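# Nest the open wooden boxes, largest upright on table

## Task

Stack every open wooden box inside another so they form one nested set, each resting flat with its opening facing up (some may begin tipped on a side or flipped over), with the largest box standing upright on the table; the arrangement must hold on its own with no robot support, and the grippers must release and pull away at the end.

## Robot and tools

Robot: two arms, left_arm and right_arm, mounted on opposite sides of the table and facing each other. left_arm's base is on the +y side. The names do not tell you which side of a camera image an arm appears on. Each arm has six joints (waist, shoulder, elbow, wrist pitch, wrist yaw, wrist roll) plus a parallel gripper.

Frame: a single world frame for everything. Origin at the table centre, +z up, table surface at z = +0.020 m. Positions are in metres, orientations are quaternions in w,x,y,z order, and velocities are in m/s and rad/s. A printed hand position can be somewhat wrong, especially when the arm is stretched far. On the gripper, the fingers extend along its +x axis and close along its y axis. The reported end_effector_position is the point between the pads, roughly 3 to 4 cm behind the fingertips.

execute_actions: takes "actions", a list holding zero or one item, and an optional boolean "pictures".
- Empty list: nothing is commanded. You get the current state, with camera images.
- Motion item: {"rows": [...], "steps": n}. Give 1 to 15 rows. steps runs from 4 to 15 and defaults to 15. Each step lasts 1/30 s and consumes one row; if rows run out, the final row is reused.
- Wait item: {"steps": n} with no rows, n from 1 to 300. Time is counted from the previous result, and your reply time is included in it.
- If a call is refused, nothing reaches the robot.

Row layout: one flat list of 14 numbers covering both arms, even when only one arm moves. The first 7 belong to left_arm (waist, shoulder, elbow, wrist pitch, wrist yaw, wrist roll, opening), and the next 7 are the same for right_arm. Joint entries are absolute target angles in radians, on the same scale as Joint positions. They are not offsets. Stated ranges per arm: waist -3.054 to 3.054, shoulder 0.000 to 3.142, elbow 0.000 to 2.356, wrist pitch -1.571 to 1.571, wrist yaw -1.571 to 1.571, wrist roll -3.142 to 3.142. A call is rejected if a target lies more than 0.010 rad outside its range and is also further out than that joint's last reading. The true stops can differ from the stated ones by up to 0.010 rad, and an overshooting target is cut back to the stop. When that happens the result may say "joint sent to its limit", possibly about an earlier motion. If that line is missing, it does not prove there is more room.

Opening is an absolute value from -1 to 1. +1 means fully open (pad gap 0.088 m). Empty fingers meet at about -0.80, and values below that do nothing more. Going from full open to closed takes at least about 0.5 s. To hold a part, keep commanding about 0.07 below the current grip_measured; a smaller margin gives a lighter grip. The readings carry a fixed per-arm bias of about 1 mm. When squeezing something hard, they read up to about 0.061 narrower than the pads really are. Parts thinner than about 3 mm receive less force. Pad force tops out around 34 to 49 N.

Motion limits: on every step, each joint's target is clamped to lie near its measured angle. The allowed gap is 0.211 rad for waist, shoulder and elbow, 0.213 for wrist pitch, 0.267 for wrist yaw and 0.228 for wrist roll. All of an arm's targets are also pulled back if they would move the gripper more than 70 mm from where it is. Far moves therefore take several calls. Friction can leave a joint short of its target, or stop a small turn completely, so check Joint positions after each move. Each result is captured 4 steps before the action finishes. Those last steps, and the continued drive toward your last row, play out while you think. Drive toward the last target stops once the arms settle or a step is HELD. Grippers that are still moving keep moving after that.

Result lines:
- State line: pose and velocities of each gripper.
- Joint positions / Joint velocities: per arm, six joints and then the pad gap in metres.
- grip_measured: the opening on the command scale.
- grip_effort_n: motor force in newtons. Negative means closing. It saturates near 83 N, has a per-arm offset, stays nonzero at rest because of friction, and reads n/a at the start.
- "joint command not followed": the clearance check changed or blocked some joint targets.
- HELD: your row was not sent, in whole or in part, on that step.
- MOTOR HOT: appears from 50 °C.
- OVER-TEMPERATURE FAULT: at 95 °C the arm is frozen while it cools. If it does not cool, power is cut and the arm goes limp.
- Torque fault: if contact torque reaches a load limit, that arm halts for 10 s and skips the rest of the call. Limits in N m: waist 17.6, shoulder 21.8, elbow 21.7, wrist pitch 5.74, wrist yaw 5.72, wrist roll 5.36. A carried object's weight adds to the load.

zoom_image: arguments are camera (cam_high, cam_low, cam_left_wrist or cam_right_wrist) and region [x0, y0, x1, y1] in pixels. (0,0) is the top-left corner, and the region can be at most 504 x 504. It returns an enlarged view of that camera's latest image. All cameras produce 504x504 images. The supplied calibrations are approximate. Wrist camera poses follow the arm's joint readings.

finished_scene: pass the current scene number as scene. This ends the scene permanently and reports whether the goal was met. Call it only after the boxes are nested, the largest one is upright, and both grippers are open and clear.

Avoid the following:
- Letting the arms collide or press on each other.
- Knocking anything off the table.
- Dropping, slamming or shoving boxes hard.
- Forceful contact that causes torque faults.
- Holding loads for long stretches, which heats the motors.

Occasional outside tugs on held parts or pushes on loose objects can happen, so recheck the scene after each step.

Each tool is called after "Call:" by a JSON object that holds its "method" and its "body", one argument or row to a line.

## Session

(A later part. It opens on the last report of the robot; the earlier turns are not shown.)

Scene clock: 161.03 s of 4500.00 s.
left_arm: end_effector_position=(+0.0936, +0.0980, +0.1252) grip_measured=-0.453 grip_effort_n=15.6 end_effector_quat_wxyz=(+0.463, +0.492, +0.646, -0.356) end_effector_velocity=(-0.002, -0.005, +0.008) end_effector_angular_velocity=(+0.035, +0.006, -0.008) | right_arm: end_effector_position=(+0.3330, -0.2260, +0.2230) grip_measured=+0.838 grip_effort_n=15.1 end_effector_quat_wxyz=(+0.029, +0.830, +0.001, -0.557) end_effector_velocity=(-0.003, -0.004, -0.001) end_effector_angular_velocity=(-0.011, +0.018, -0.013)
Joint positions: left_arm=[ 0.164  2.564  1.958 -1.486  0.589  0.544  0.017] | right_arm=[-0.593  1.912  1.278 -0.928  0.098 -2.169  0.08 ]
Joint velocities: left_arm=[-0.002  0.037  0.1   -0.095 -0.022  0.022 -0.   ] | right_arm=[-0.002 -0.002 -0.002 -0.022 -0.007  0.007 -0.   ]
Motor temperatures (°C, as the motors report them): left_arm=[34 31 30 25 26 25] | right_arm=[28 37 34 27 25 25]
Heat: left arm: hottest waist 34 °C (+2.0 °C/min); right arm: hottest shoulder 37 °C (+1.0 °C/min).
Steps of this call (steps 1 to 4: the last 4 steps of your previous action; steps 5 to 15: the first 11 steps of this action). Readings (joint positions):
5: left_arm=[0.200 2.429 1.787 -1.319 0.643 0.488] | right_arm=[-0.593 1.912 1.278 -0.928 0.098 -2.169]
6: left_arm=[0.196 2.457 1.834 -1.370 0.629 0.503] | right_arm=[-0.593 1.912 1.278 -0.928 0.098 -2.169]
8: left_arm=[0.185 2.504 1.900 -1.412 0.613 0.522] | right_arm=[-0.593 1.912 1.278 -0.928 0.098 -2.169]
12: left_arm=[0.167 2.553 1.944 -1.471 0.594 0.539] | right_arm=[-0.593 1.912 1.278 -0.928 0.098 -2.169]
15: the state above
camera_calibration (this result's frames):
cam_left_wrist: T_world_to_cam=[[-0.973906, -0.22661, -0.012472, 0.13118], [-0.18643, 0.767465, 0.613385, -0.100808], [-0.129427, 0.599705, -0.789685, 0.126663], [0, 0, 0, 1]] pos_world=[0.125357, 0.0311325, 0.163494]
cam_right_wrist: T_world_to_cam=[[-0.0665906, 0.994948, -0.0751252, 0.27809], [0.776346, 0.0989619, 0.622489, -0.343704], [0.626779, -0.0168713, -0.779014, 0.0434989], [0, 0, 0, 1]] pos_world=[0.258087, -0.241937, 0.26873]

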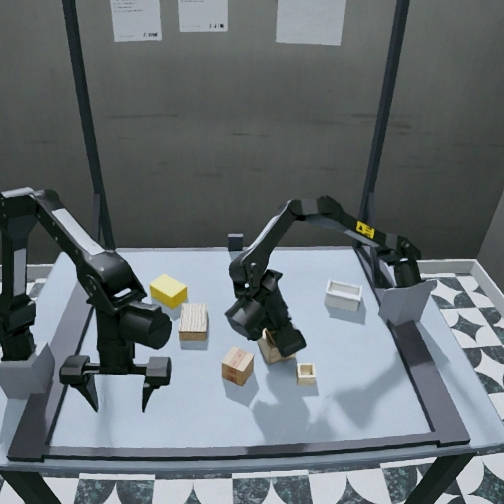

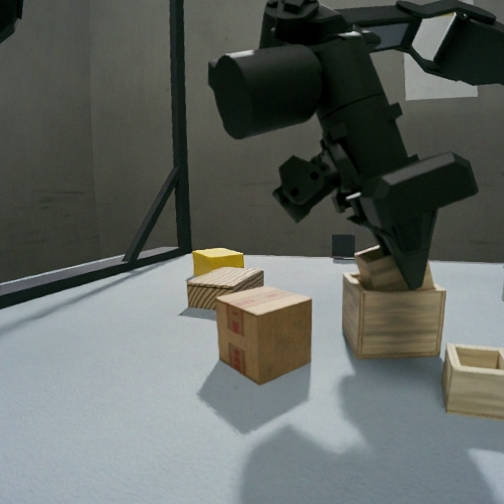

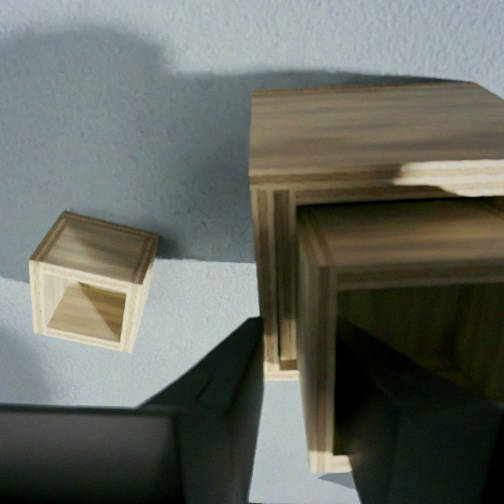

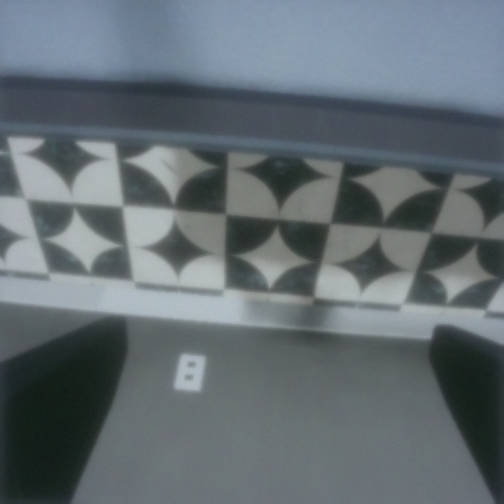

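Call:
{"method": "execute_actions", "body": {
  "actions": [
    {"rows":[[0.166,2.575,1.97,-1.495,0.585,0.548,-0.9,-0.593,1.912,1.278,-0.928,0.098,-2.169,0.84]],"steps":12}
  ]
}}

Call:
{"method": "execute_actions", "body": {
  "actions": [
    {"rows":[[0.19,2.46,1.79,-1.28,0.645,0.485,-0.9,-0.593,1.912,1.278,-0.928,0.098,-2.169,0.84]],"steps":15}
  ],
  "pictures": true
}}

Scene clock: 161.43 s of 4500.00 s.
left_arm: end_effector_position=(+0.0931, +0.0969, +0.1270) grip_measured=-0.732 grip_effort_n=-83.5 end_effector_quat_wxyz=(+0.462, +0.493, +0.646, -0.356) end_effector_velocity=(-0.001, +0.001, +0.003) end_effector_angular_velocity=(+0.006, -0.007, +0.008) | right_arm: end_effector_position=(+0.3330, -0.2260, +0.2230) grip_measured=+0.838 grip_effort_n=15.1 end_effector_quat_wxyz=(+0.029, +0.830, +0.001, -0.557) end_effector_velocity=(-0.005, -0.003, -0.002) end_effector_angular_velocity=(-0.004, +0.030, -0.011)
Joint positions: left_arm=[ 0.164  2.565  1.968 -1.495  0.587  0.547  0.003] | right_arm=[-0.593  1.912  1.278 -0.928  0.098 -2.169  0.08 ]
Joint velocities: left_arm=[ 0.002 -0.007 -0.002 -0.007 -0.007 -0.007  0.   ] | right_arm=[-0.002 -0.002 -0.002 -0.022 -0.022  0.007 -0.   ]
Motor temperatures (°C, as the motors report them): left_arm=[34 31 30 25 26 25] | right_arm=[28 37 34 27 25 25]
Heat: left arm: hottest waist 34 °C (+2.0 °C/min); right arm: hottest shoulder 37 °C (+1.0 °C/min).
Steps of this call (steps 1 to 4: the last 4 steps of your previous action; steps 5 to 12: the first 8 steps of this action). Readings (joint positions):
5: left_arm=[0.164 2.565 1.968 -1.494 0.587 0.547] | right_arm=[-0.593 1.912 1.278 -0.928 0.098 -2.169]
6: left_arm=[0.164 2.565 1.968 -1.494 0.587 0.547] | right_arm=[-0.593 1.912 1.278 -0.928 0.098 -2.169]
8: left_arm=[0.164 2.565 1.968 -1.495 0.587 0.547] | right_arm=[-0.593 1.912 1.278 -0.928 0.098 -2.169]
12: the state above

Scene clock: 161.93 s of 4500.00 s.
left_arm: end_effector_position=(+0.0995, +0.0951, +0.1258) grip_measured=-0.732 grip_effort_n=-83.5 end_effector_quat_wxyz=(+0.504, +0.469, +0.614, -0.386) end_effector_velocity=(-0.002, +0.004, -0.001) end_effector_angular_velocity=(-0.029, -0.023, +0.026) | right_arm: end_effector_position=(+0.3330, -0.2260, +0.2230) grip_measured=+0.838 grip_effort_n=15.1 end_effector_quat_wxyz=(+0.029, +0.830, +0.001, -0.557) end_effector_velocity=(+0.000, -0.003, +0.000) end_effector_angular_velocity=(-0.012, -0.002, +0.001)
Joint positions: left_arm=[ 0.188  2.476  1.806 -1.298  0.639  0.492  0.003] | right_arm=[-0.593  1.912  1.278 -0.928  0.098 -2.169  0.08 ]
Joint velocities: left_arm=[ 0.002 -0.051 -0.09   0.081  0.007 -0.051  0.   ] | right_arm=[-0.002 -0.002 -0.002 -0.007  0.007 -0.007 -0.   ]
Motor temperatures (°C, as the motors report them): left_arm=[34 31 30 25 26 25] | right_arm=[28 37 34 27 25 25]
Heat: left arm: hottest waist 34 °C (+2.0 °C/min); right arm: hottest shoulder 37 °C (+1.0 °C/min).
Steps of this call (steps 1 to 4: the last 4 steps of your previous action; steps 5 to 15: the first 11 steps of this action). Readings (joint positions):
5: left_arm=[0.165 2.558 1.951 -1.476 0.592 0.541] | right_arm=[-0.593 1.912 1.278 -0.928 0.098 -2.169]
6: left_arm=[0.172 2.535 1.914 -1.436 0.602 0.529] | right_arm=[-0.593 1.912 1.278 -0.928 0.098 -2.169]
8: left_arm=[0.181 2.504 1.865 -1.361 0.620 0.512] | right_arm=[-0.593 1.912 1.278 -0.928 0.098 -2.169]
12: left_arm=[0.187 2.483 1.819 -1.312 0.637 0.496] | right_arm=[-0.593 1.912 1.278 -0.928 0.098 -2.169]
15: the state above
camera_calibration (this result's frames):
cam_left_wrist: T_world_to_cam=[[-0.973835, -0.226367, -0.0200759, 0.137265], [-0.205058, 0.837198, 0.507002, -0.0891971], [-0.0979611, 0.497853, -0.861711, 0.145226], [0, 0, 0, 1]] pos_world=[0.12961, 0.0334467, 0.173122]
cam_right_wrist: T_world_to_cam=[[-0.0665906, 0.994948, -0.0751252, 0.27809], [0.776346, 0.0989619, 0.622489, -0.343704], [0.626779, -0.0168713, -0.779014, 0.0434989], [0, 0, 0, 1]] pos_world=[0.258087, -0.241937, 0.26873]

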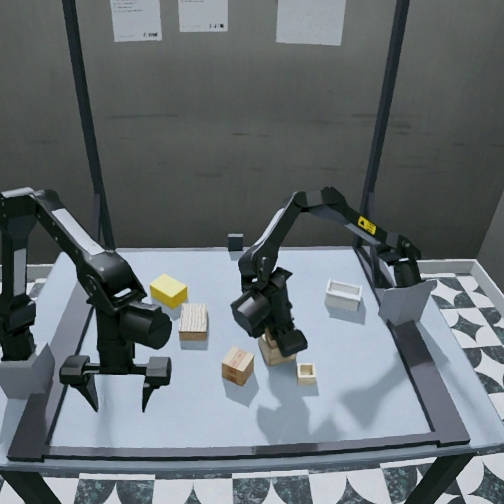

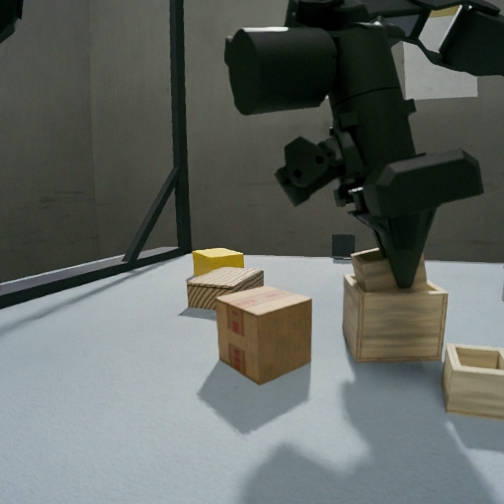

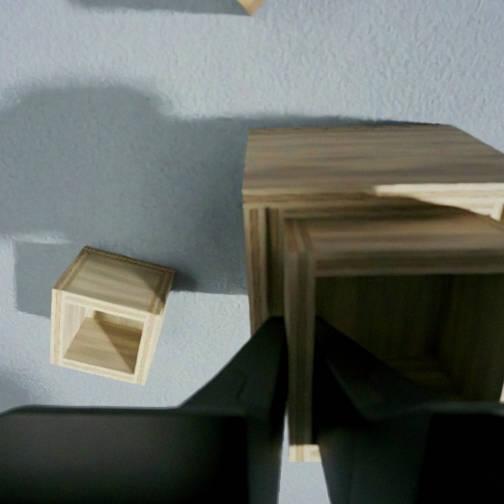

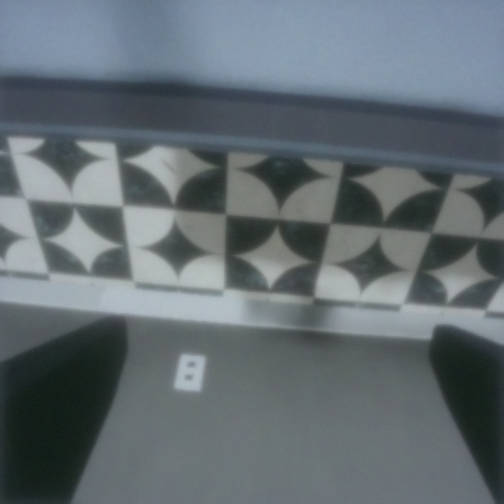

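Call:
{"method": "execute_actions", "body": {
  "actions": [
    {"rows":[[0.188,2.476,1.806,-1.298,0.639,0.492,-0.45,-0.593,1.912,1.278,-0.928,0.098,-2.169,0.84]],"steps":15}
  ],
  "pictures": true
}}

Scene clock: 162.43 s of 4500.00 s.
left_arm: end_effector_position=(+0.0986, +0.0958, +0.1258) grip_measured=-0.478 grip_effort_n=15.6 end_effector_quat_wxyz=(+0.504, +0.468, +0.615, -0.386) end_effector_velocity=(-0.001, +0.002, +0.000) end_effector_angular_velocity=(+0.011, -0.003, +0.009) | right_arm: end_effector_position=(+0.3330, -0.2260, +0.2230) grip_measured=+0.838 grip_effort_n=14.7 end_effector_quat_wxyz=(+0.029, +0.830, +0.001, -0.557) end_effector_velocity=(+0.000, +0.001, +0.000) end_effector_angular_velocity=(+0.002, +0.003, +0.021)
Joint positions: left_arm=[ 0.188  2.472  1.799 -1.296  0.641  0.49   0.016] | right_arm=[-0.593  1.912  1.278 -0.928  0.098 -2.169  0.08 ]
Joint velocities: left_arm=[-0.002 -0.002 -0.002 -0.007 -0.007 -0.007  0.009] | right_arm=[-0.002 -0.002 -0.002  0.007 -0.007 -0.022 -0.   ]
Motor temperatures (°C, as the motors report them): left_arm=[35 31 30 25 26 25] | right_arm=[28 37 34 27 25 25]
Heat: left arm: hottest waist 35 °C (+3.0 °C/min); right arm: hottest shoulder 37 °C (+1.0 °C/min).
Steps of this call (steps 1 to 4: the last 4 steps of your previous action; steps 5 to 15: the first 11 steps of this action). Readings (joint positions):
5: left_arm=[0.188 2.472 1.798 -1.290 0.641 0.490] | right_arm=[-0.593 1.912 1.278 -0.928 0.098 -2.169]
6: left_arm=[0.188 2.472 1.798 -1.290 0.641 0.490] | right_arm=[-0.593 1.912 1.278 -0.928 0.098 -2.169]
8: left_arm=[0.188 2.472 1.798 -1.291 0.641 0.490] | right_arm=[-0.593 1.912 1.278 -0.928 0.098 -2.169]
12: left_arm=[0.188 2.472 1.799 -1.294 0.641 0.490] | right_arm=[-0.593 1.912 1.278 -0.928 0.098 -2.169]
15: the state above
camera_calibration (this result's frames):
cam_left_wrist: T_world_to_cam=[[-0.973246, -0.229012, -0.018616, 0.136575], [-0.206646, 0.83701, 0.506667, -0.0897873], [-0.100451, 0.496958, -0.861941, 0.145128], [0, 0, 0, 1]] pos_world=[0.128945, 0.0343074, 0.173127]
cam_right_wrist: T_world_to_cam=[[-0.0665906, 0.994948, -0.0751252, 0.27809], [0.776346, 0.0989619, 0.622489, -0.343704], [0.626779, -0.0168713, -0.779014, 0.0434989], [0, 0, 0, 1]] pos_world=[0.258087, -0.241937, 0.26873]

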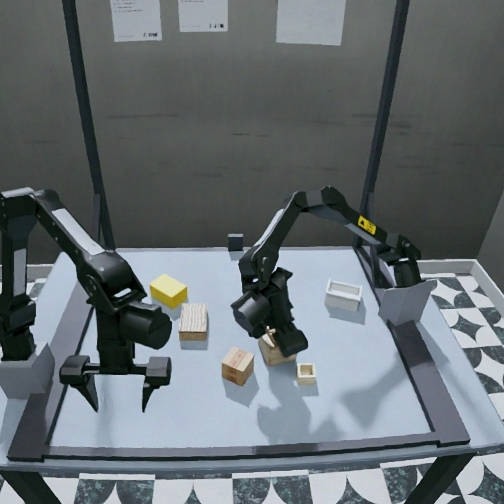

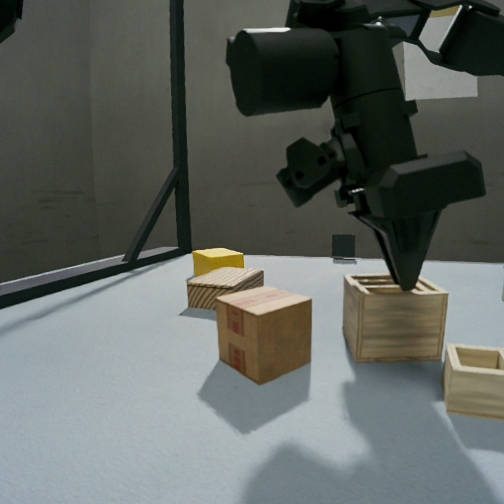

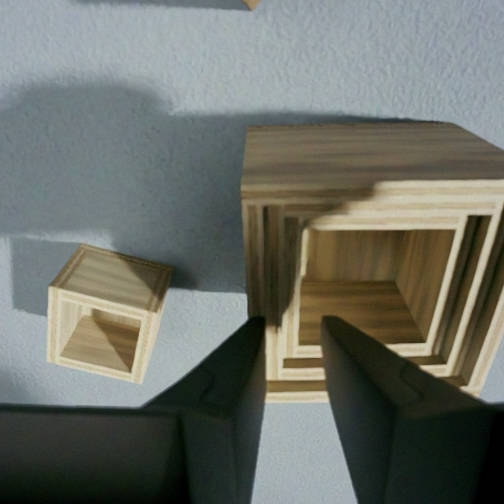

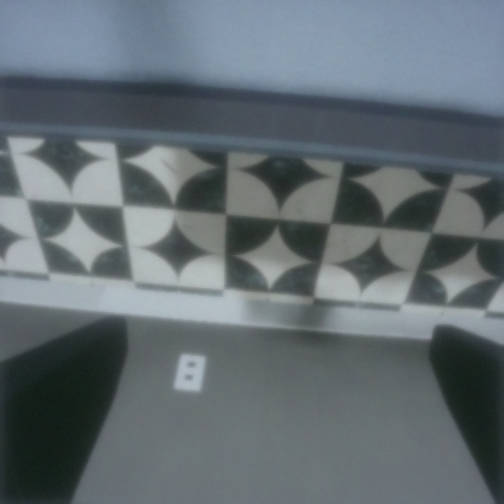

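Call:
{"method": "execute_actions", "body": {
  "actions": [
    {"rows":[[0.25,2.33,1.68,-1.25,0.68,0.6,-0.45,-0.593,1.912,1.278,-0.928,0.098,-2.169,0.84]],"steps":13}
  ]
}}

Call:
{"method": "execute_actions", "body": {
  "actions": [
    {"rows":[[0.375,2.40,1.495,-0.975,0.671,0.85,-0.45,-0.593,1.912,1.278,-0.928,0.098,-2.169,0.84]],"steps":15}
  ]
}}

Call:
{"method": "execute_actions", "body": {
  "actions": [
    {"rows":[[0.375,2.40,1.495,-0.975,0.671,0.85,-0.45,-0.593,1.912,1.278,-0.928,0.098,-2.169,0.84]],"steps":8}
  ],
  "pictures": true
}}

Scene clock: 163.33 s of 4500.00 s.
left_arm: end_effector_position=(+0.0919, +0.0992, +0.1588) grip_measured=-0.453 grip_effort_n=15.6 end_effector_quat_wxyz=(+0.512, +0.470, +0.571, -0.437) end_effector_velocity=(-0.016, -0.005, +0.047) end_effector_angular_velocity=(-0.117, -0.045, -0.093) | right_arm: end_effector_position=(+0.3330, -0.2260, +0.2230) grip_measured=+0.838 grip_effort_n=15.6 end_effector_quat_wxyz=(+0.029, +0.830, +0.001, -0.557) end_effector_velocity=(-0.001, -0.002, -0.002) end_effector_angular_velocity=(+0.000, +0.025, +0.001)
Joint positions: left_arm=[ 0.247  2.35   1.701 -1.256  0.672  0.586  0.017] | right_arm=[-0.593  1.912  1.278 -0.928  0.098 -2.169  0.08 ]
Joint velocities: left_arm=[ 0.056 -0.164 -0.076  0.022  0.022  0.066 -0.   ] | right_arm=[-0.007  0.002 -0.002 -0.007 -0.022 -0.007 -0.   ]
Motor temperatures (°C, as the motors report them): left_arm=[35 32 30 25 26 25] | right_arm=[28 37 34 27 25 25]
Heat: left arm: hottest waist 35 °C (+3.0 °C/min); right arm: hottest shoulder 37 °C (+1.0 °C/min).
Steps of this call (steps 1 to 4: the last 4 steps of your previous action; steps 5 to 15: the robot went on to your last target; steps 16 to 18: nothing new was sent; steps 19 to 27: the first 9 steps of this action). Readings (joint positions):
19: left_arm=[0.189 2.463 1.789 -1.287 0.645 0.503] | right_arm=[-0.593 1.912 1.278 -0.928 0.098 -2.169]
20: left_arm=[0.194 2.445 1.764 -1.276 0.650 0.527] | right_arm=[-0.593 1.912 1.278 -0.928 0.098 -2.169]
22: left_arm=[0.212 2.409 1.725 -1.274 0.660 0.556] | right_arm=[-0.593 1.912 1.278 -0.928 0.098 -2.169]
26: left_arm=[0.244 2.356 1.703 -1.258 0.671 0.583] | right_arm=[-0.593 1.912 1.278 -0.928 0.098 -2.169]
27: the state above

Scene clock: 163.83 s of 4500.00 s.
left_arm: end_effector_position=(+0.1536, +0.1446, +0.1414) grip_measured=-0.453 grip_effort_n=15.6 end_effector_quat_wxyz=(+0.505, +0.497, +0.503, -0.495) end_effector_velocity=(+0.011, -0.010, -0.011) end_effector_angular_velocity=(-0.018, -0.067, -0.207) | right_arm: end_effector_position=(+0.3330, -0.2260, +0.2230) grip_measured=+0.838 grip_effort_n=15.1 end_effector_quat_wxyz=(+0.029, +0.830, +0.001, -0.557) end_effector_velocity=(-0.003, -0.004, +0.001) end_effector_angular_velocity=(-0.012, +0.015, +0.002)
Joint positions: left_arm=[ 0.376  2.396  1.507 -0.996  0.67   0.831  0.017] | right_arm=[-0.593  1.912  1.278 -0.928  0.098 -2.169  0.08 ]
Joint velocities: left_arm=[-0.027  0.002 -0.022  0.125 -0.022  0.125  0.   ] | right_arm=[-0.002 -0.007 -0.002 -0.022 -0.007 -0.007 -0.   ]
Motor temperatures (°C, as the motors report them): left_arm=[35 32 30 25 26 25] | right_arm=[28 37 34 27 25 25]
Heat: left arm: hottest waist 35 °C (+3.0 °C/min); right arm: hottest shoulder 37 °C (+1.0 °C/min).
Steps of this call (steps 1 to 4: the last 4 steps of your previous action; steps 5 to 15: the first 11 steps of this action). Readings (joint positions):
5: left_arm=[0.250 2.344 1.674 -1.233 0.678 0.615] | right_arm=[-0.593 1.912 1.278 -0.928 0.098 -2.169]
6: left_arm=[0.260 2.344 1.643 -1.186 0.680 0.663] | right_arm=[-0.593 1.912 1.278 -0.928 0.098 -2.169]
8: left_arm=[0.297 2.352 1.587 -1.103 0.680 0.739] | right_arm=[-0.593 1.912 1.278 -0.928 0.098 -2.169]
12: left_arm=[0.368 2.392 1.520 -1.021 0.670 0.810] | right_arm=[-0.593 1.912 1.278 -0.928 0.098 -2.169]
15: the state above

Scene clock: 164.10 s of 4500.00 s.
left_arm: end_effector_position=(+0.1544, +0.1435, +0.1394) grip_measured=-0.453 grip_effort_n=15.6 end_effector_quat_wxyz=(+0.501, +0.504, +0.494, -0.501) end_effector_velocity=(+0.001, -0.003, -0.002) end_effector_angular_velocity=(-0.001, -0.016, -0.026) | right_arm: end_effector_position=(+0.3330, -0.2260, +0.2230) grip_measured=+0.838 grip_effort_n=15.1 end_effector_quat_wxyz=(+0.029, +0.830, +0.001, -0.557) end_effector_velocity=(-0.005, -0.003, -0.002) end_effector_angular_velocity=(-0.009, +0.030, +0.003)
Joint positions: left_arm=[ 0.372  2.396  1.501 -0.979  0.67   0.845  0.017] | right_arm=[-0.593  1.912  1.278 -0.928  0.098 -2.169  0.08 ]
Joint velocities: left_arm=[-0.007 -0.002 -0.002  0.022 -0.007  0.007  0.   ] | right_arm=[-0.002 -0.002 -0.002 -0.022 -0.022 -0.007 -0.   ]
Motor temperatures (°C, as the motors report them): left_arm=[35 32 30 25 26 25] | right_arm=[28 37 34 27 25 25]
Heat: left arm: hottest waist 35 °C (+3.0 °C/min); right arm: hottest shoulder 37 °C (+1.0 °C/min).
Steps of this call (steps 1 to 4: the last 4 steps of your previous action; steps 5 to 8: the first 4 steps of this action). Readings (joint positions):
5: left_arm=[0.372 2.396 1.503 -0.982 0.670 0.843] | right_arm=[-0.593 1.912 1.278 -0.928 0.098 -2.169]
6: left_arm=[0.372 2.396 1.502 -0.981 0.670 0.844] | right_arm=[-0.593 1.912 1.278 -0.928 0.098 -2.169]
8: the state above
camera_calibration (this result's frames):
cam_left_wrist: T_world_to_cam=[[-0.998451, 0.0400225, -0.0386603, 0.170122], [0.0252846, 0.945203, 0.325501, -0.151162], [0.0495692, 0.324019, -0.944751, 0.151936], [0, 0, 0, 1]] pos_world=[0.166149, 0.0868396, 0.199322]
cam_right_wrist: T_world_to_cam=[[-0.0665906, 0.994948, -0.0751252, 0.27809], [0.776346, 0.0989619, 0.622489, -0.343704], [0.626779, -0.0168713, -0.779014, 0.0434989], [0, 0, 0, 1]] pos_world=[0.258087, -0.241937, 0.26873]

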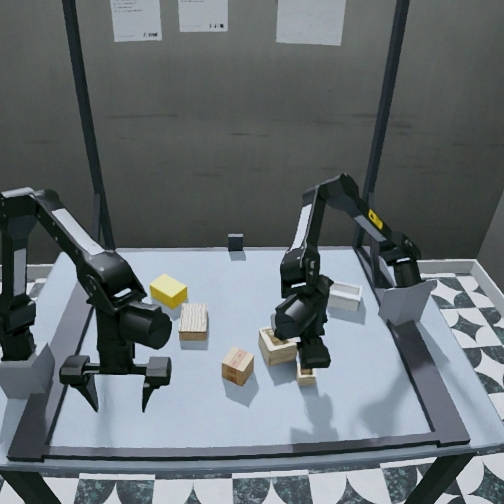

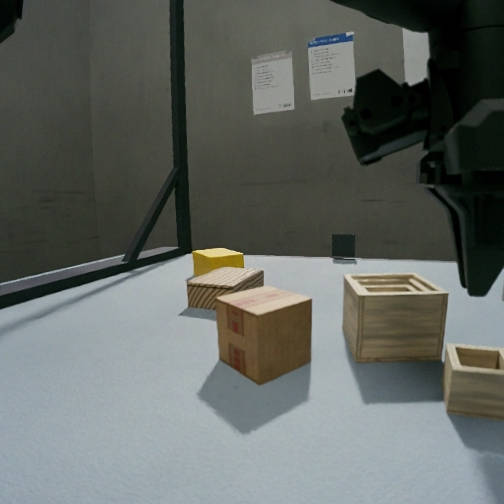

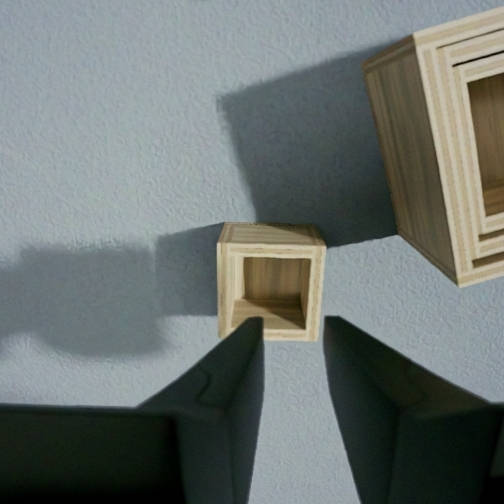

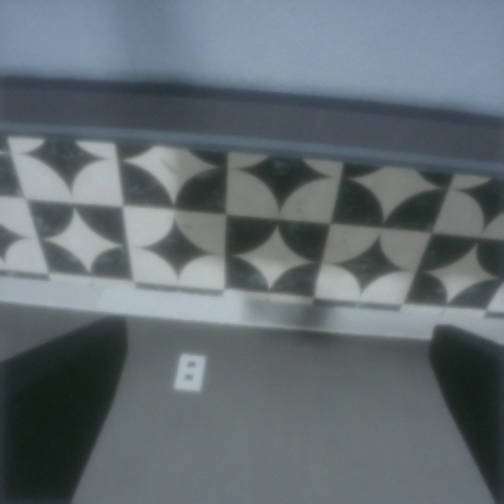

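Call:
{"method": "execute_actions", "body": {
  "actions": [
    {"rows":[[0.37,2.47,1.49,-0.90,0.685,0.78,-0.45,-0.593,1.912,1.278,-0.928,0.098,-2.169,0.84]],"steps":15}
  ],
  "pictures": true
}}

Scene clock: 164.83 s of 4500.00 s.
left_arm: end_effector_position=(+0.1694, +0.1490, +0.1188) grip_measured=-0.453 grip_effort_n=15.6 end_effector_quat_wxyz=(+0.515, +0.486, +0.508, -0.490) end_effector_velocity=(+0.000, -0.003, -0.003) end_effector_angular_velocity=(-0.010, -0.003, +0.020) | right_arm: end_effector_position=(+0.3330, -0.2260, +0.2230) grip_measured=+0.838 grip_effort_n=15.1 end_effector_quat_wxyz=(+0.029, +0.830, +0.001, -0.557) end_effector_velocity=(-0.001, -0.002, -0.000) end_effector_angular_velocity=(-0.010, +0.011, +0.017)
Joint positions: left_arm=[ 0.37   2.46   1.492 -0.906  0.68   0.787  0.017] | right_arm=[-0.593  1.912  1.278 -0.928  0.098 -2.169  0.08 ]
Joint velocities: left_arm=[-0.007  0.002 -0.002  0.022  0.007 -0.037  0.   ] | right_arm=[-0.002 -0.002 -0.002 -0.007 -0.007 -0.022 -0.   ]
Motor temperatures (°C, as the motors report them): left_arm=[35 32 30 25 26 25] | right_arm=[28 37 34 27 25 25]
Heat: left arm: hottest waist 35 °C (+3.0 °C/min); right arm: hottest shoulder 37 °C (+1.0 °C/min).
Steps of this call (steps 1 to 4: the last 4 steps of your previous action; steps 5 to 11: the robot went on to your last target; steps 12 to 22: the first 11 steps of this action). Readings (joint positions):
12: left_arm=[0.372 2.400 1.500 -0.971 0.671 0.842] | right_arm=[-0.593 1.912 1.278 -0.928 0.098 -2.169]
13: left_arm=[0.372 2.407 1.499 -0.953 0.674 0.829] | right_arm=[-0.593 1.912 1.278 -0.928 0.098 -2.169]
15: left_arm=[0.372 2.426 1.499 -0.928 0.677 0.810] | right_arm=[-0.593 1.912 1.278 -0.928 0.098 -2.169]
19: left_arm=[0.371 2.457 1.493 -0.913 0.678 0.792] | right_arm=[-0.593 1.912 1.278 -0.928 0.098 -2.169]
22: the state above
camera_calibration (this result's frames):
cam_left_wrist: T_world_to_cam=[[-0.999372, -0.0163924, -0.0314022, 0.19179], [-0.0255668, 0.947368, 0.319123, -0.140921], [0.0245183, 0.319726, -0.947193, 0.135218], [0, 0, 0, 1]] pos_world=[0.184751, 0.093415, 0.179071]
cam_right_wrist: T_world_to_cam=[[-0.0665906, 0.994948, -0.0751252, 0.27809], [0.776346, 0.0989619, 0.622489, -0.343704], [0.626779, -0.0168713, -0.779014, 0.0434989], [0, 0, 0, 1]] pos_world=[0.258087, -0.241937, 0.26873]

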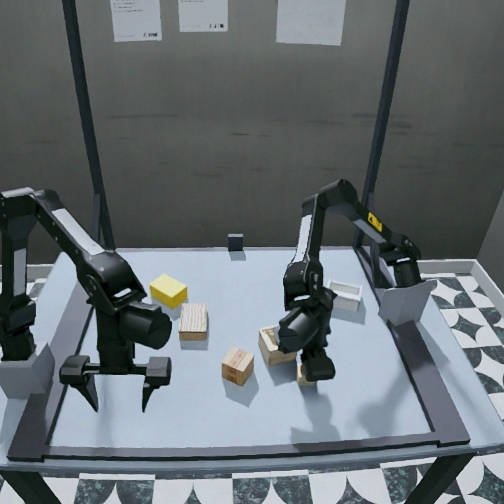

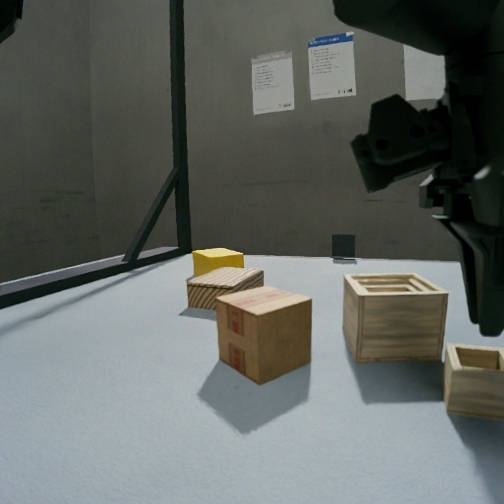

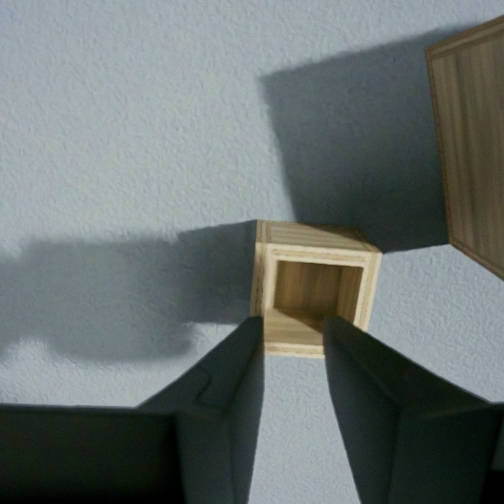

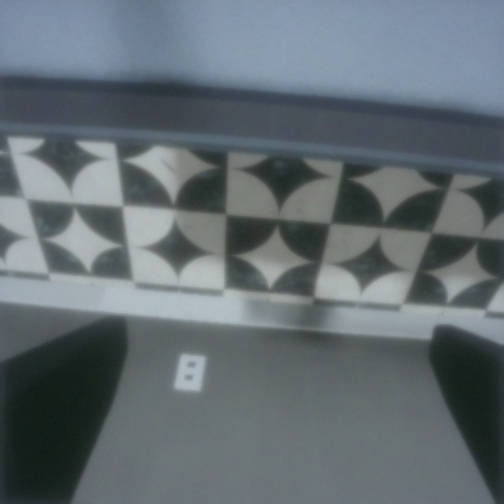

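Call:
{"method": "execute_actions", "body": {
  "actions": [
    {"rows":[[0.385,2.49,1.50,-0.88,0.685,0.78,-0.45,-0.593,1.912,1.278,-0.928,0.098,-2.169,0.84]],"steps":12}
  ],
  "pictures": true
}}

Scene clock: 165.23 s of 4500.00 s.
left_arm: end_effector_position=(+0.1762, +0.1511, +0.1157) grip_measured=-0.453 grip_effort_n=15.6 end_effector_quat_wxyz=(+0.520, +0.483, +0.507, -0.490) end_effector_velocity=(+0.011, +0.007, -0.004) end_effector_angular_velocity=(-0.013, +0.007, +0.046) | right_arm: end_effector_position=(+0.3330, -0.2260, +0.2230) grip_measured=+0.838 grip_effort_n=14.7 end_effector_quat_wxyz=(+0.029, +0.830, +0.001, -0.557) end_effector_velocity=(-0.001, -0.002, -0.002) end_effector_angular_velocity=(-0.008, +0.013, +0.003)
Joint positions: left_arm=[ 0.379  2.478  1.493 -0.885  0.682  0.783  0.017] | right_arm=[-0.593  1.912  1.278 -0.928  0.098 -2.169  0.08 ]
Joint velocities: left_arm=[ 0.022  0.032 -0.002  0.022  0.007 -0.022 -0.   ] | right_arm=[-0.002  0.002 -0.002 -0.007 -0.007 -0.007 -0.   ]
Motor temperatures (°C, as the motors report them): left_arm=[35 32 30 25 26 25] | right_arm=[28 37 34 27 25 25]
Heat: left arm: hottest waist 35 °C (+3.0 °C/min); right arm: hottest shoulder 37 °C (+1.0 °C/min).
Steps of this call (steps 1 to 4: the last 4 steps of your previous action; steps 5 to 12: the first 8 steps of this action). Readings (joint positions):
5: left_arm=[0.370 2.462 1.492 -0.902 0.681 0.784] | right_arm=[-0.593 1.912 1.278 -0.928 0.098 -2.169]
6: left_arm=[0.371 2.464 1.492 -0.897 0.682 0.784] | right_arm=[-0.593 1.912 1.278 -0.928 0.098 -2.169]
8: left_arm=[0.373 2.469 1.493 -0.889 0.682 0.784] | right_arm=[-0.593 1.912 1.278 -0.928 0.098 -2.169]
12: the state above
camera_calibration (this result's frames):
cam_left_wrist: T_world_to_cam=[[-0.999122, -0.0243166, -0.0341045, 0.199903], [-0.0337275, 0.949871, 0.310818, -0.139752], [0.0248368, 0.311695, -0.949858, 0.132893], [0, 0, 0, 1]] pos_world=[0.191713, 0.0961857, 0.176485]
cam_right_wrist: T_world_to_cam=[[-0.0665906, 0.994948, -0.0751252, 0.27809], [0.776346, 0.0989619, 0.622489, -0.343704], [0.626779, -0.0168713, -0.779014, 0.0434989], [0, 0, 0, 1]] pos_world=[0.258087, -0.241937, 0.26873]

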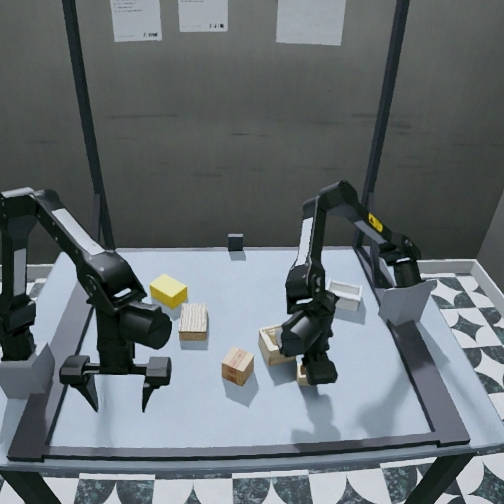

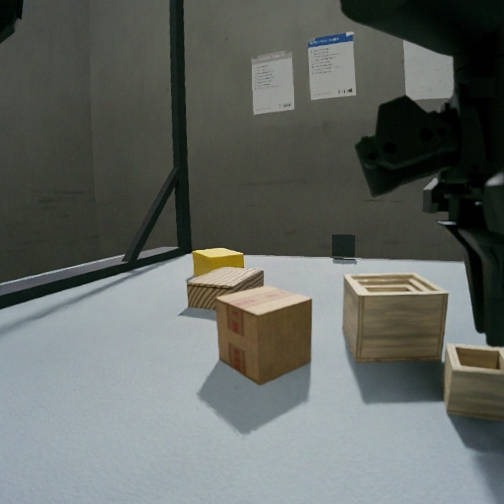

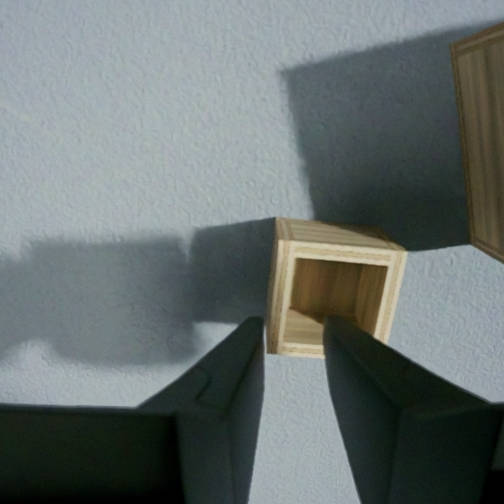

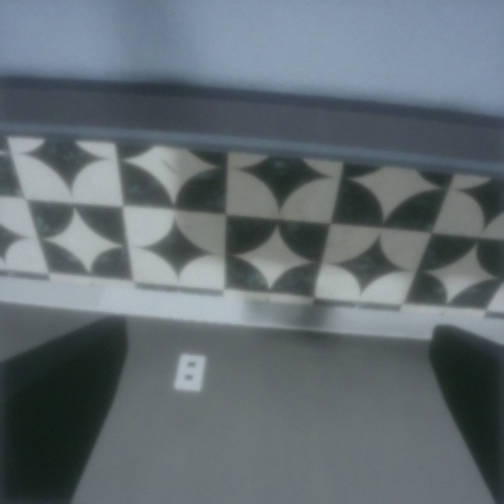

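Call:
{"method": "execute_actions", "body": {
  "actions": [
    {"rows":[[0.318,2.55,1.445,-0.76,0.689,0.78,-0.45,-0.593,1.912,1.278,-0.928,0.098,-2.169,0.84]],"steps":15}
  ],
  "pictures": true
}}

Scene clock: 165.73 s of 4500.00 s.
left_arm: end_effector_position=(+0.1764, +0.1567, +0.0738) grip_measured=-0.453 grip_effort_n=15.6 end_effector_quat_wxyz=(+0.496, +0.501, +0.505, -0.498) end_effector_velocity=(+0.009, -0.006, -0.000) end_effector_angular_velocity=(-0.030, -0.039, -0.030) | right_arm: end_effector_position=(+0.3330, -0.2260, +0.2230) grip_measured=+0.838 grip_effort_n=14.7 end_effector_quat_wxyz=(+0.029, +0.830, +0.001, -0.557) end_effector_velocity=(+0.002, +0.000, +0.003) end_effector_angular_velocity=(-0.001, -0.012, +0.020)
Joint positions: left_arm=[ 0.315  2.541  1.45  -0.769  0.685  0.783  0.017] | right_arm=[-0.593  1.912  1.278 -0.928  0.098 -2.169  0.08 ]
Joint velocities: left_arm=[ 0.002 -0.002 -0.007  0.066 -0.007 -0.007 -0.   ] | right_arm=[-0.002 -0.007 -0.002  0.007  0.007 -0.022  0.   ]
Motor temperatures (°C, as the motors report them): left_arm=[35 32 30 25 26 25] | right_arm=[28 37 34 27 25 25]
Heat: left arm: hottest waist 35 °C (+3.0 °C/min); right arm: hottest shoulder 37 °C (+1.0 °C/min).
Steps of this call (steps 1 to 4: the last 4 steps of your previous action; steps 5 to 15: the first 11 steps of this action). Readings (joint positions):
5: left_arm=[0.379 2.482 1.490 -0.872 0.682 0.783] | right_arm=[-0.593 1.912 1.278 -0.928 0.098 -2.169]
6: left_arm=[0.373 2.489 1.484 -0.841 0.683 0.783] | right_arm=[-0.593 1.912 1.278 -0.928 0.098 -2.169]
8: left_arm=[0.353 2.507 1.477 -0.804 0.684 0.783] | right_arm=[-0.593 1.912 1.278 -0.928 0.098 -2.169]
12: left_arm=[0.318 2.538 1.453 -0.779 0.684 0.783] | right_arm=[-0.593 1.912 1.278 -0.928 0.098 -2.169]
15: the state above
camera_calibration (this result's frames):
cam_left_wrist: T_world_to_cam=[[-0.999327, 0.0293612, -0.0220027, 0.189596], [0.0200543, 0.939278, 0.342571, -0.142217], [0.0307249, 0.341899, -0.939234, 0.08481], [0, 0, 0, 1]] pos_world=[0.189715, 0.0990178, 0.132547]
cam_right_wrist: T_world_to_cam=[[-0.0665906, 0.994948, -0.0751252, 0.27809], [0.776346, 0.0989619, 0.622489, -0.343704], [0.626779, -0.0168713, -0.779014, 0.0434989], [0, 0, 0, 1]] pos_world=[0.258087, -0.241937, 0.26873]

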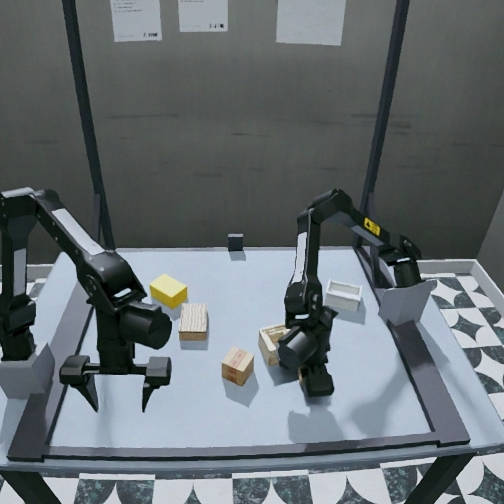

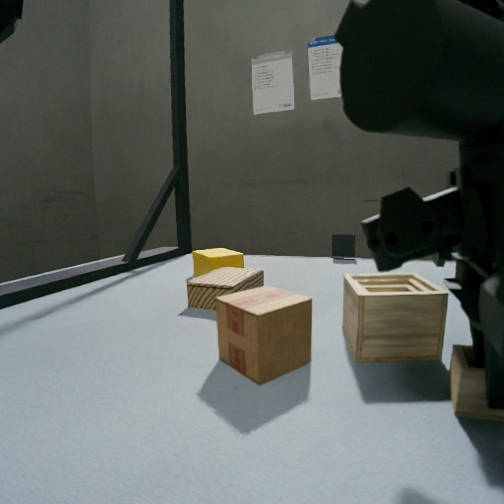

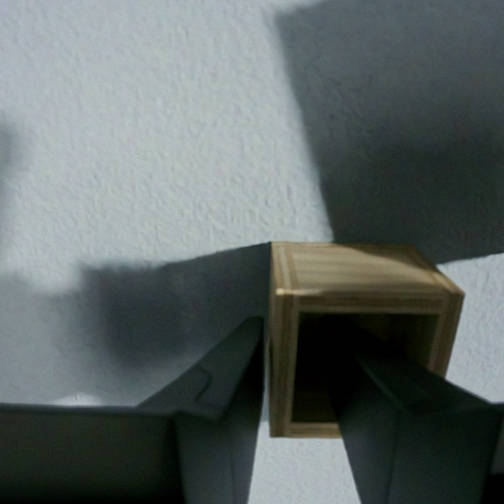

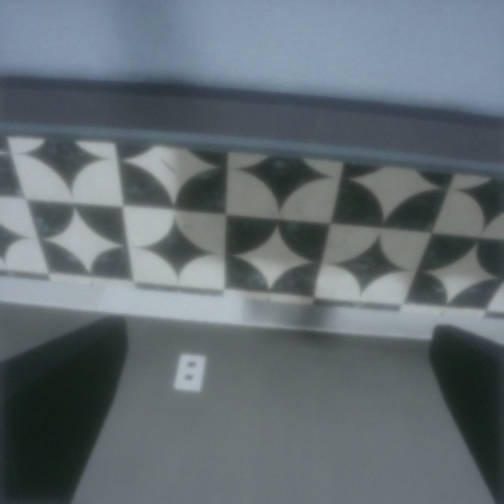

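Call:
{"method": "execute_actions", "body": {
  "actions": [
    {"rows":[[0.318,2.55,1.445,-0.76,0.689,0.78,-0.9,-0.593,1.912,1.278,-0.928,0.098,-2.169,0.84]],"steps":13}
  ]
}}

Call:
{"method": "execute_actions", "body": {
  "actions": [
    {"rows":[[0.43,2.42,1.55,-1.04,0.68,0.7,-0.9,-0.593,1.912,1.278,-0.928,0.098,-2.169,0.84]],"steps":15}
  ]
}}

Call:
{"method": "execute_actions", "body": {
  "actions": [
    {"rows":[[0.28,2.30,1.63,-1.17,0.706,0.417,-0.9,-0.593,1.912,1.278,-0.928,0.098,-2.169,0.84]],"steps":15}
  ]
}}

Call:
{"method": "execute_actions", "body": {
  "actions": [
    {"rows":[[0.232,2.33,1.59,-1.085,0.706,0.417,-0.9,-0.593,1.912,1.278,-0.928,0.098,-2.169,0.84]],"steps":15}
  ],
  "pictures": true
}}

Scene clock: 166.30 s of 4500.00 s.
left_arm: end_effector_position=(+0.1777, +0.1559, +0.0742) grip_measured=-0.731 grip_effort_n=-83.5 end_effector_quat_wxyz=(+0.497, +0.501, +0.502, -0.499) end_effector_velocity=(-0.003, -0.004, -0.000) end_effector_angular_velocity=(-0.007, +0.000, -0.020) | right_arm: end_effector_position=(+0.3330, -0.2260, +0.2230) grip_measured=+0.838 grip_effort_n=15.1 end_effector_quat_wxyz=(+0.029, +0.830, +0.001, -0.557) end_effector_velocity=(-0.004, -0.007, -0.001) end_effector_angular_velocity=(-0.034, +0.026, +0.010)
Joint positions: left_arm=[ 0.316  2.541  1.449 -0.761  0.686  0.783  0.003] | right_arm=[-0.593  1.912  1.278 -0.928  0.098 -2.169  0.08 ]
Joint velocities: left_arm=[-0.007 -0.007 -0.002  0.007  0.007  0.007 -0.   ] | right_arm=[-0.002 -0.002 -0.002 -0.037 -0.007 -0.022 -0.   ]
Motor temperatures (°C, as the motors report them): left_arm=[35 32 30 25 26 25] | right_arm=[28 37 34 27 25 25]
Heat: left arm: hottest waist 35 °C (+3.0 °C/min); right arm: hottest shoulder 37 °C (+1.0 °C/min).
Steps of this call (steps 1 to 4: the last 4 steps of your previous action; steps 5 to 8: the robot went on to your last target; steps 9 to 17: the first 9 steps of this action). Readings (joint positions):
9: left_arm=[0.315 2.541 1.449 -0.762 0.685 0.783] | right_arm=[-0.593 1.912 1.278 -0.928 0.098 -2.169]
10: left_arm=[0.315 2.541 1.449 -0.762 0.685 0.783] | right_arm=[-0.593 1.912 1.278 -0.928 0.098 -2.169]
12: left_arm=[0.316 2.541 1.449 -0.762 0.685 0.783] | right_arm=[-0.593 1.912 1.278 -0.928 0.098 -2.169]
16: left_arm=[0.316 2.541 1.449 -0.761 0.686 0.783] | right_arm=[-0.593 1.912 1.278 -0.928 0.098 -2.169]
17: the state above

Scene clock: 166.80 s of 4500.00 s.
left_arm: end_effector_position=(+0.1698, +0.1487, +0.1530) grip_measured=-0.731 grip_effort_n=-83.5 end_effector_quat_wxyz=(+0.553, +0.440, +0.535, -0.462) end_effector_velocity=(-0.027, +0.010, +0.011) end_effector_angular_velocity=(+0.084, +0.071, +0.110) | right_arm: end_effector_position=(+0.3330, -0.2260, +0.2230) grip_measured=+0.838 grip_effort_n=15.1 end_effector_quat_wxyz=(+0.029, +0.830, +0.001, -0.557) end_effector_velocity=(-0.002, -0.003, -0.002) end_effector_angular_velocity=(-0.014, +0.013, +0.016)
Joint positions: left_arm=[ 0.431  2.427  1.545 -1.017  0.685  0.708  0.003] | right_arm=[-0.593  1.912  1.278 -0.928  0.098 -2.169  0.08 ]
Joint velocities: left_arm=[-0.007 -0.032  0.022 -0.183 -0.022 -0.037 -0.   ] | right_arm=[-0.002 -0.002 -0.007 -0.007 -0.007 -0.022 -0.   ]
Motor temperatures (°C, as the motors report them): left_arm=[35 32 30 25 26 25] | right_arm=[28 37 34 27 25 25]
Heat: left arm: hottest waist 35 °C (+3.0 °C/min); right arm: hottest shoulder 37 °C (+1.0 °C/min).
Steps of this call (steps 1 to 4: the last 4 steps of your previous action; steps 5 to 15: the first 11 steps of this action). Readings (joint positions):
5: left_arm=[0.318 2.538 1.456 -0.778 0.686 0.775] | right_arm=[-0.593 1.912 1.278 -0.928 0.098 -2.169]
6: left_arm=[0.327 2.532 1.468 -0.824 0.686 0.760] | right_arm=[-0.593 1.912 1.278 -0.928 0.098 -2.169]
8: left_arm=[0.360 2.508 1.489 -0.908 0.686 0.737] | right_arm=[-0.593 1.912 1.278 -0.928 0.098 -2.169]
12: left_arm=[0.421 2.445 1.533 -0.991 0.685 0.715] | right_arm=[-0.593 1.912 1.278 -0.928 0.098 -2.169]
15: the state above

Scene clock: 167.30 s of 4500.00 s.
left_arm: end_effector_position=(+0.0965, +0.0991, +0.1626) grip_measured=-0.731 grip_effort_n=-83.5 end_effector_quat_wxyz=(+0.560, +0.421, +0.577, -0.420) end_effector_velocity=(-0.012, +0.004, +0.007) end_effector_angular_velocity=(+0.030, +0.011, +0.175) | right_arm: end_effector_position=(+0.3330, -0.2260, +0.2230) grip_measured=+0.838 grip_effort_n=15.1 end_effector_quat_wxyz=(+0.029, +0.830, +0.001, -0.557) end_effector_velocity=(-0.003, +0.005, +0.000) end_effector_angular_velocity=(+0.032, +0.025, +0.000)
Joint positions: left_arm=[ 0.271  2.306  1.625 -1.159  0.705  0.441  0.003] | right_arm=[-0.593  1.912  1.278 -0.928  0.098 -2.169  0.08 ]
Joint velocities: left_arm=[-0.002 -0.022  0.007 -0.066 -0.007 -0.154 -0.   ] | right_arm=[-0.002 -0.002  0.002  0.007 -0.037  0.007 -0.   ]
Motor temperatures (°C, as the motors report them): left_arm=[35 32 30 25 26 25] | right_arm=[28 37 34 27 25 25]
Heat: left arm: hottest waist 35 °C (+3.0 °C/min); right arm: hottest shoulder 37 °C (+1.0 °C/min).
Steps of this call (steps 1 to 4: the last 4 steps of your previous action; steps 5 to 15: the first 11 steps of this action). Readings (joint positions):
5: left_arm=[0.424 2.422 1.550 -1.043 0.682 0.683] | right_arm=[-0.593 1.912 1.278 -0.928 0.098 -2.169]
6: left_arm=[0.413 2.415 1.559 -1.069 0.682 0.639] | right_arm=[-0.593 1.912 1.278 -0.928 0.098 -2.169]
8: left_arm=[0.370 2.387 1.577 -1.108 0.686 0.559] | right_arm=[-0.593 1.912 1.278 -0.928 0.098 -2.169]
12: left_arm=[0.286 2.324 1.615 -1.147 0.703 0.467] | right_arm=[-0.593 1.912 1.278 -0.928 0.098 -2.169]
15: the state above

Scene clock: 167.80 s of 4500.00 s.
left_arm: end_effector_position=(+0.0943, +0.0964, +0.1417) grip_measured=-0.731 grip_effort_n=-83.5 end_effector_quat_wxyz=(+0.552, +0.432, +0.574, -0.423) end_effector_velocity=(+0.007, +0.001, -0.002) end_effector_angular_velocity=(-0.000, -0.028, +0.009) | right_arm: end_effector_position=(+0.3330, -0.2260, +0.2230) grip_measured=+0.838 grip_effort_n=15.1 end_effector_quat_wxyz=(+0.029, +0.830, +0.001, -0.557) end_effector_velocity=(-0.001, -0.004, +0.001) end_effector_angular_velocity=(-0.014, +0.002, -0.015)
Joint positions: left_arm=[ 0.228  2.32   1.596 -1.092  0.705  0.42   0.003] | right_arm=[-0.593  1.912  1.278 -0.928  0.098 -2.169  0.08 ]
Joint velocities: left_arm=[ 0.002  0.002 -0.012  0.037 -0.022 -0.022  0.   ] | right_arm=[-0.002 -0.002  0.002 -0.022  0.007  0.007 -0.   ]
Motor temperatures (°C, as the motors report them): left_arm=[35 32 30 25 26 25] | right_arm=[28 37 34 27 25 25]
Heat: left arm: hottest waist 35 °C (+3.0 °C/min); right arm: hottest shoulder 37 °C (+1.0 °C/min).
Steps of this call (steps 1 to 4: the last 4 steps of your previous action; steps 5 to 15: the first 11 steps of this action). Readings (joint positions):
5: left_arm=[0.277 2.306 1.624 -1.161 0.705 0.425] | right_arm=[-0.593 1.912 1.278 -0.928 0.098 -2.169]
6: left_arm=[0.273 2.306 1.619 -1.142 0.705 0.424] | right_arm=[-0.593 1.912 1.278 -0.928 0.098 -2.169]
8: left_arm=[0.258 2.308 1.613 -1.116 0.705 0.422] | right_arm=[-0.593 1.912 1.278 -0.928 0.098 -2.169]
12: left_arm=[0.232 2.318 1.599 -1.098 0.705 0.421] | right_arm=[-0.593 1.912 1.278 -0.928 0.098 -2.169]
15: the state above
camera_calibration (this result's frames):
cam_left_wrist: T_world_to_cam=[[-0.97097, -0.238449, -0.018973, 0.133512], [-0.229077, 0.904101, 0.360729, -0.0829003], [-0.0688622, 0.354603, -0.932478, 0.178899], [0, 0, 0, 1]] pos_world=[0.122965, 0.0433477, 0.199257]
cam_right_wrist: T_world_to_cam=[[-0.0665906, 0.994948, -0.0751252, 0.27809], [0.776346, 0.0989619, 0.622489, -0.343704], [0.626779, -0.0168713, -0.779014, 0.0434989], [0, 0, 0, 1]] pos_world=[0.258087, -0.241937, 0.26873]

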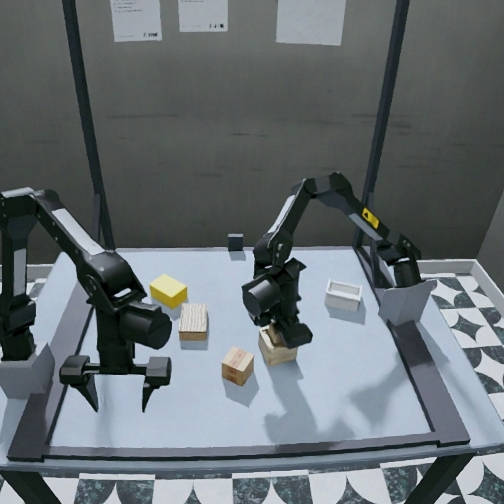

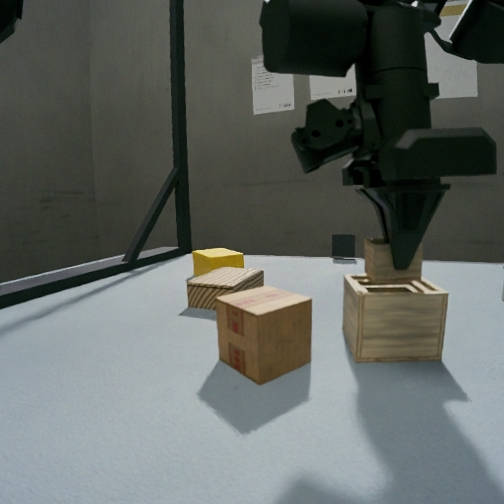

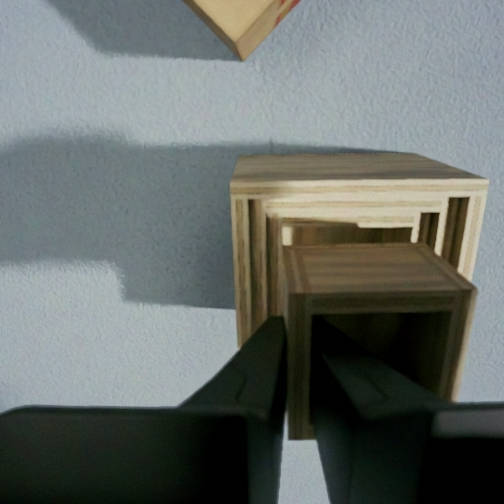

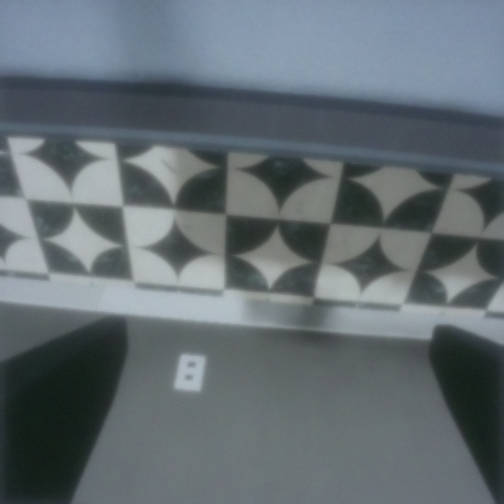

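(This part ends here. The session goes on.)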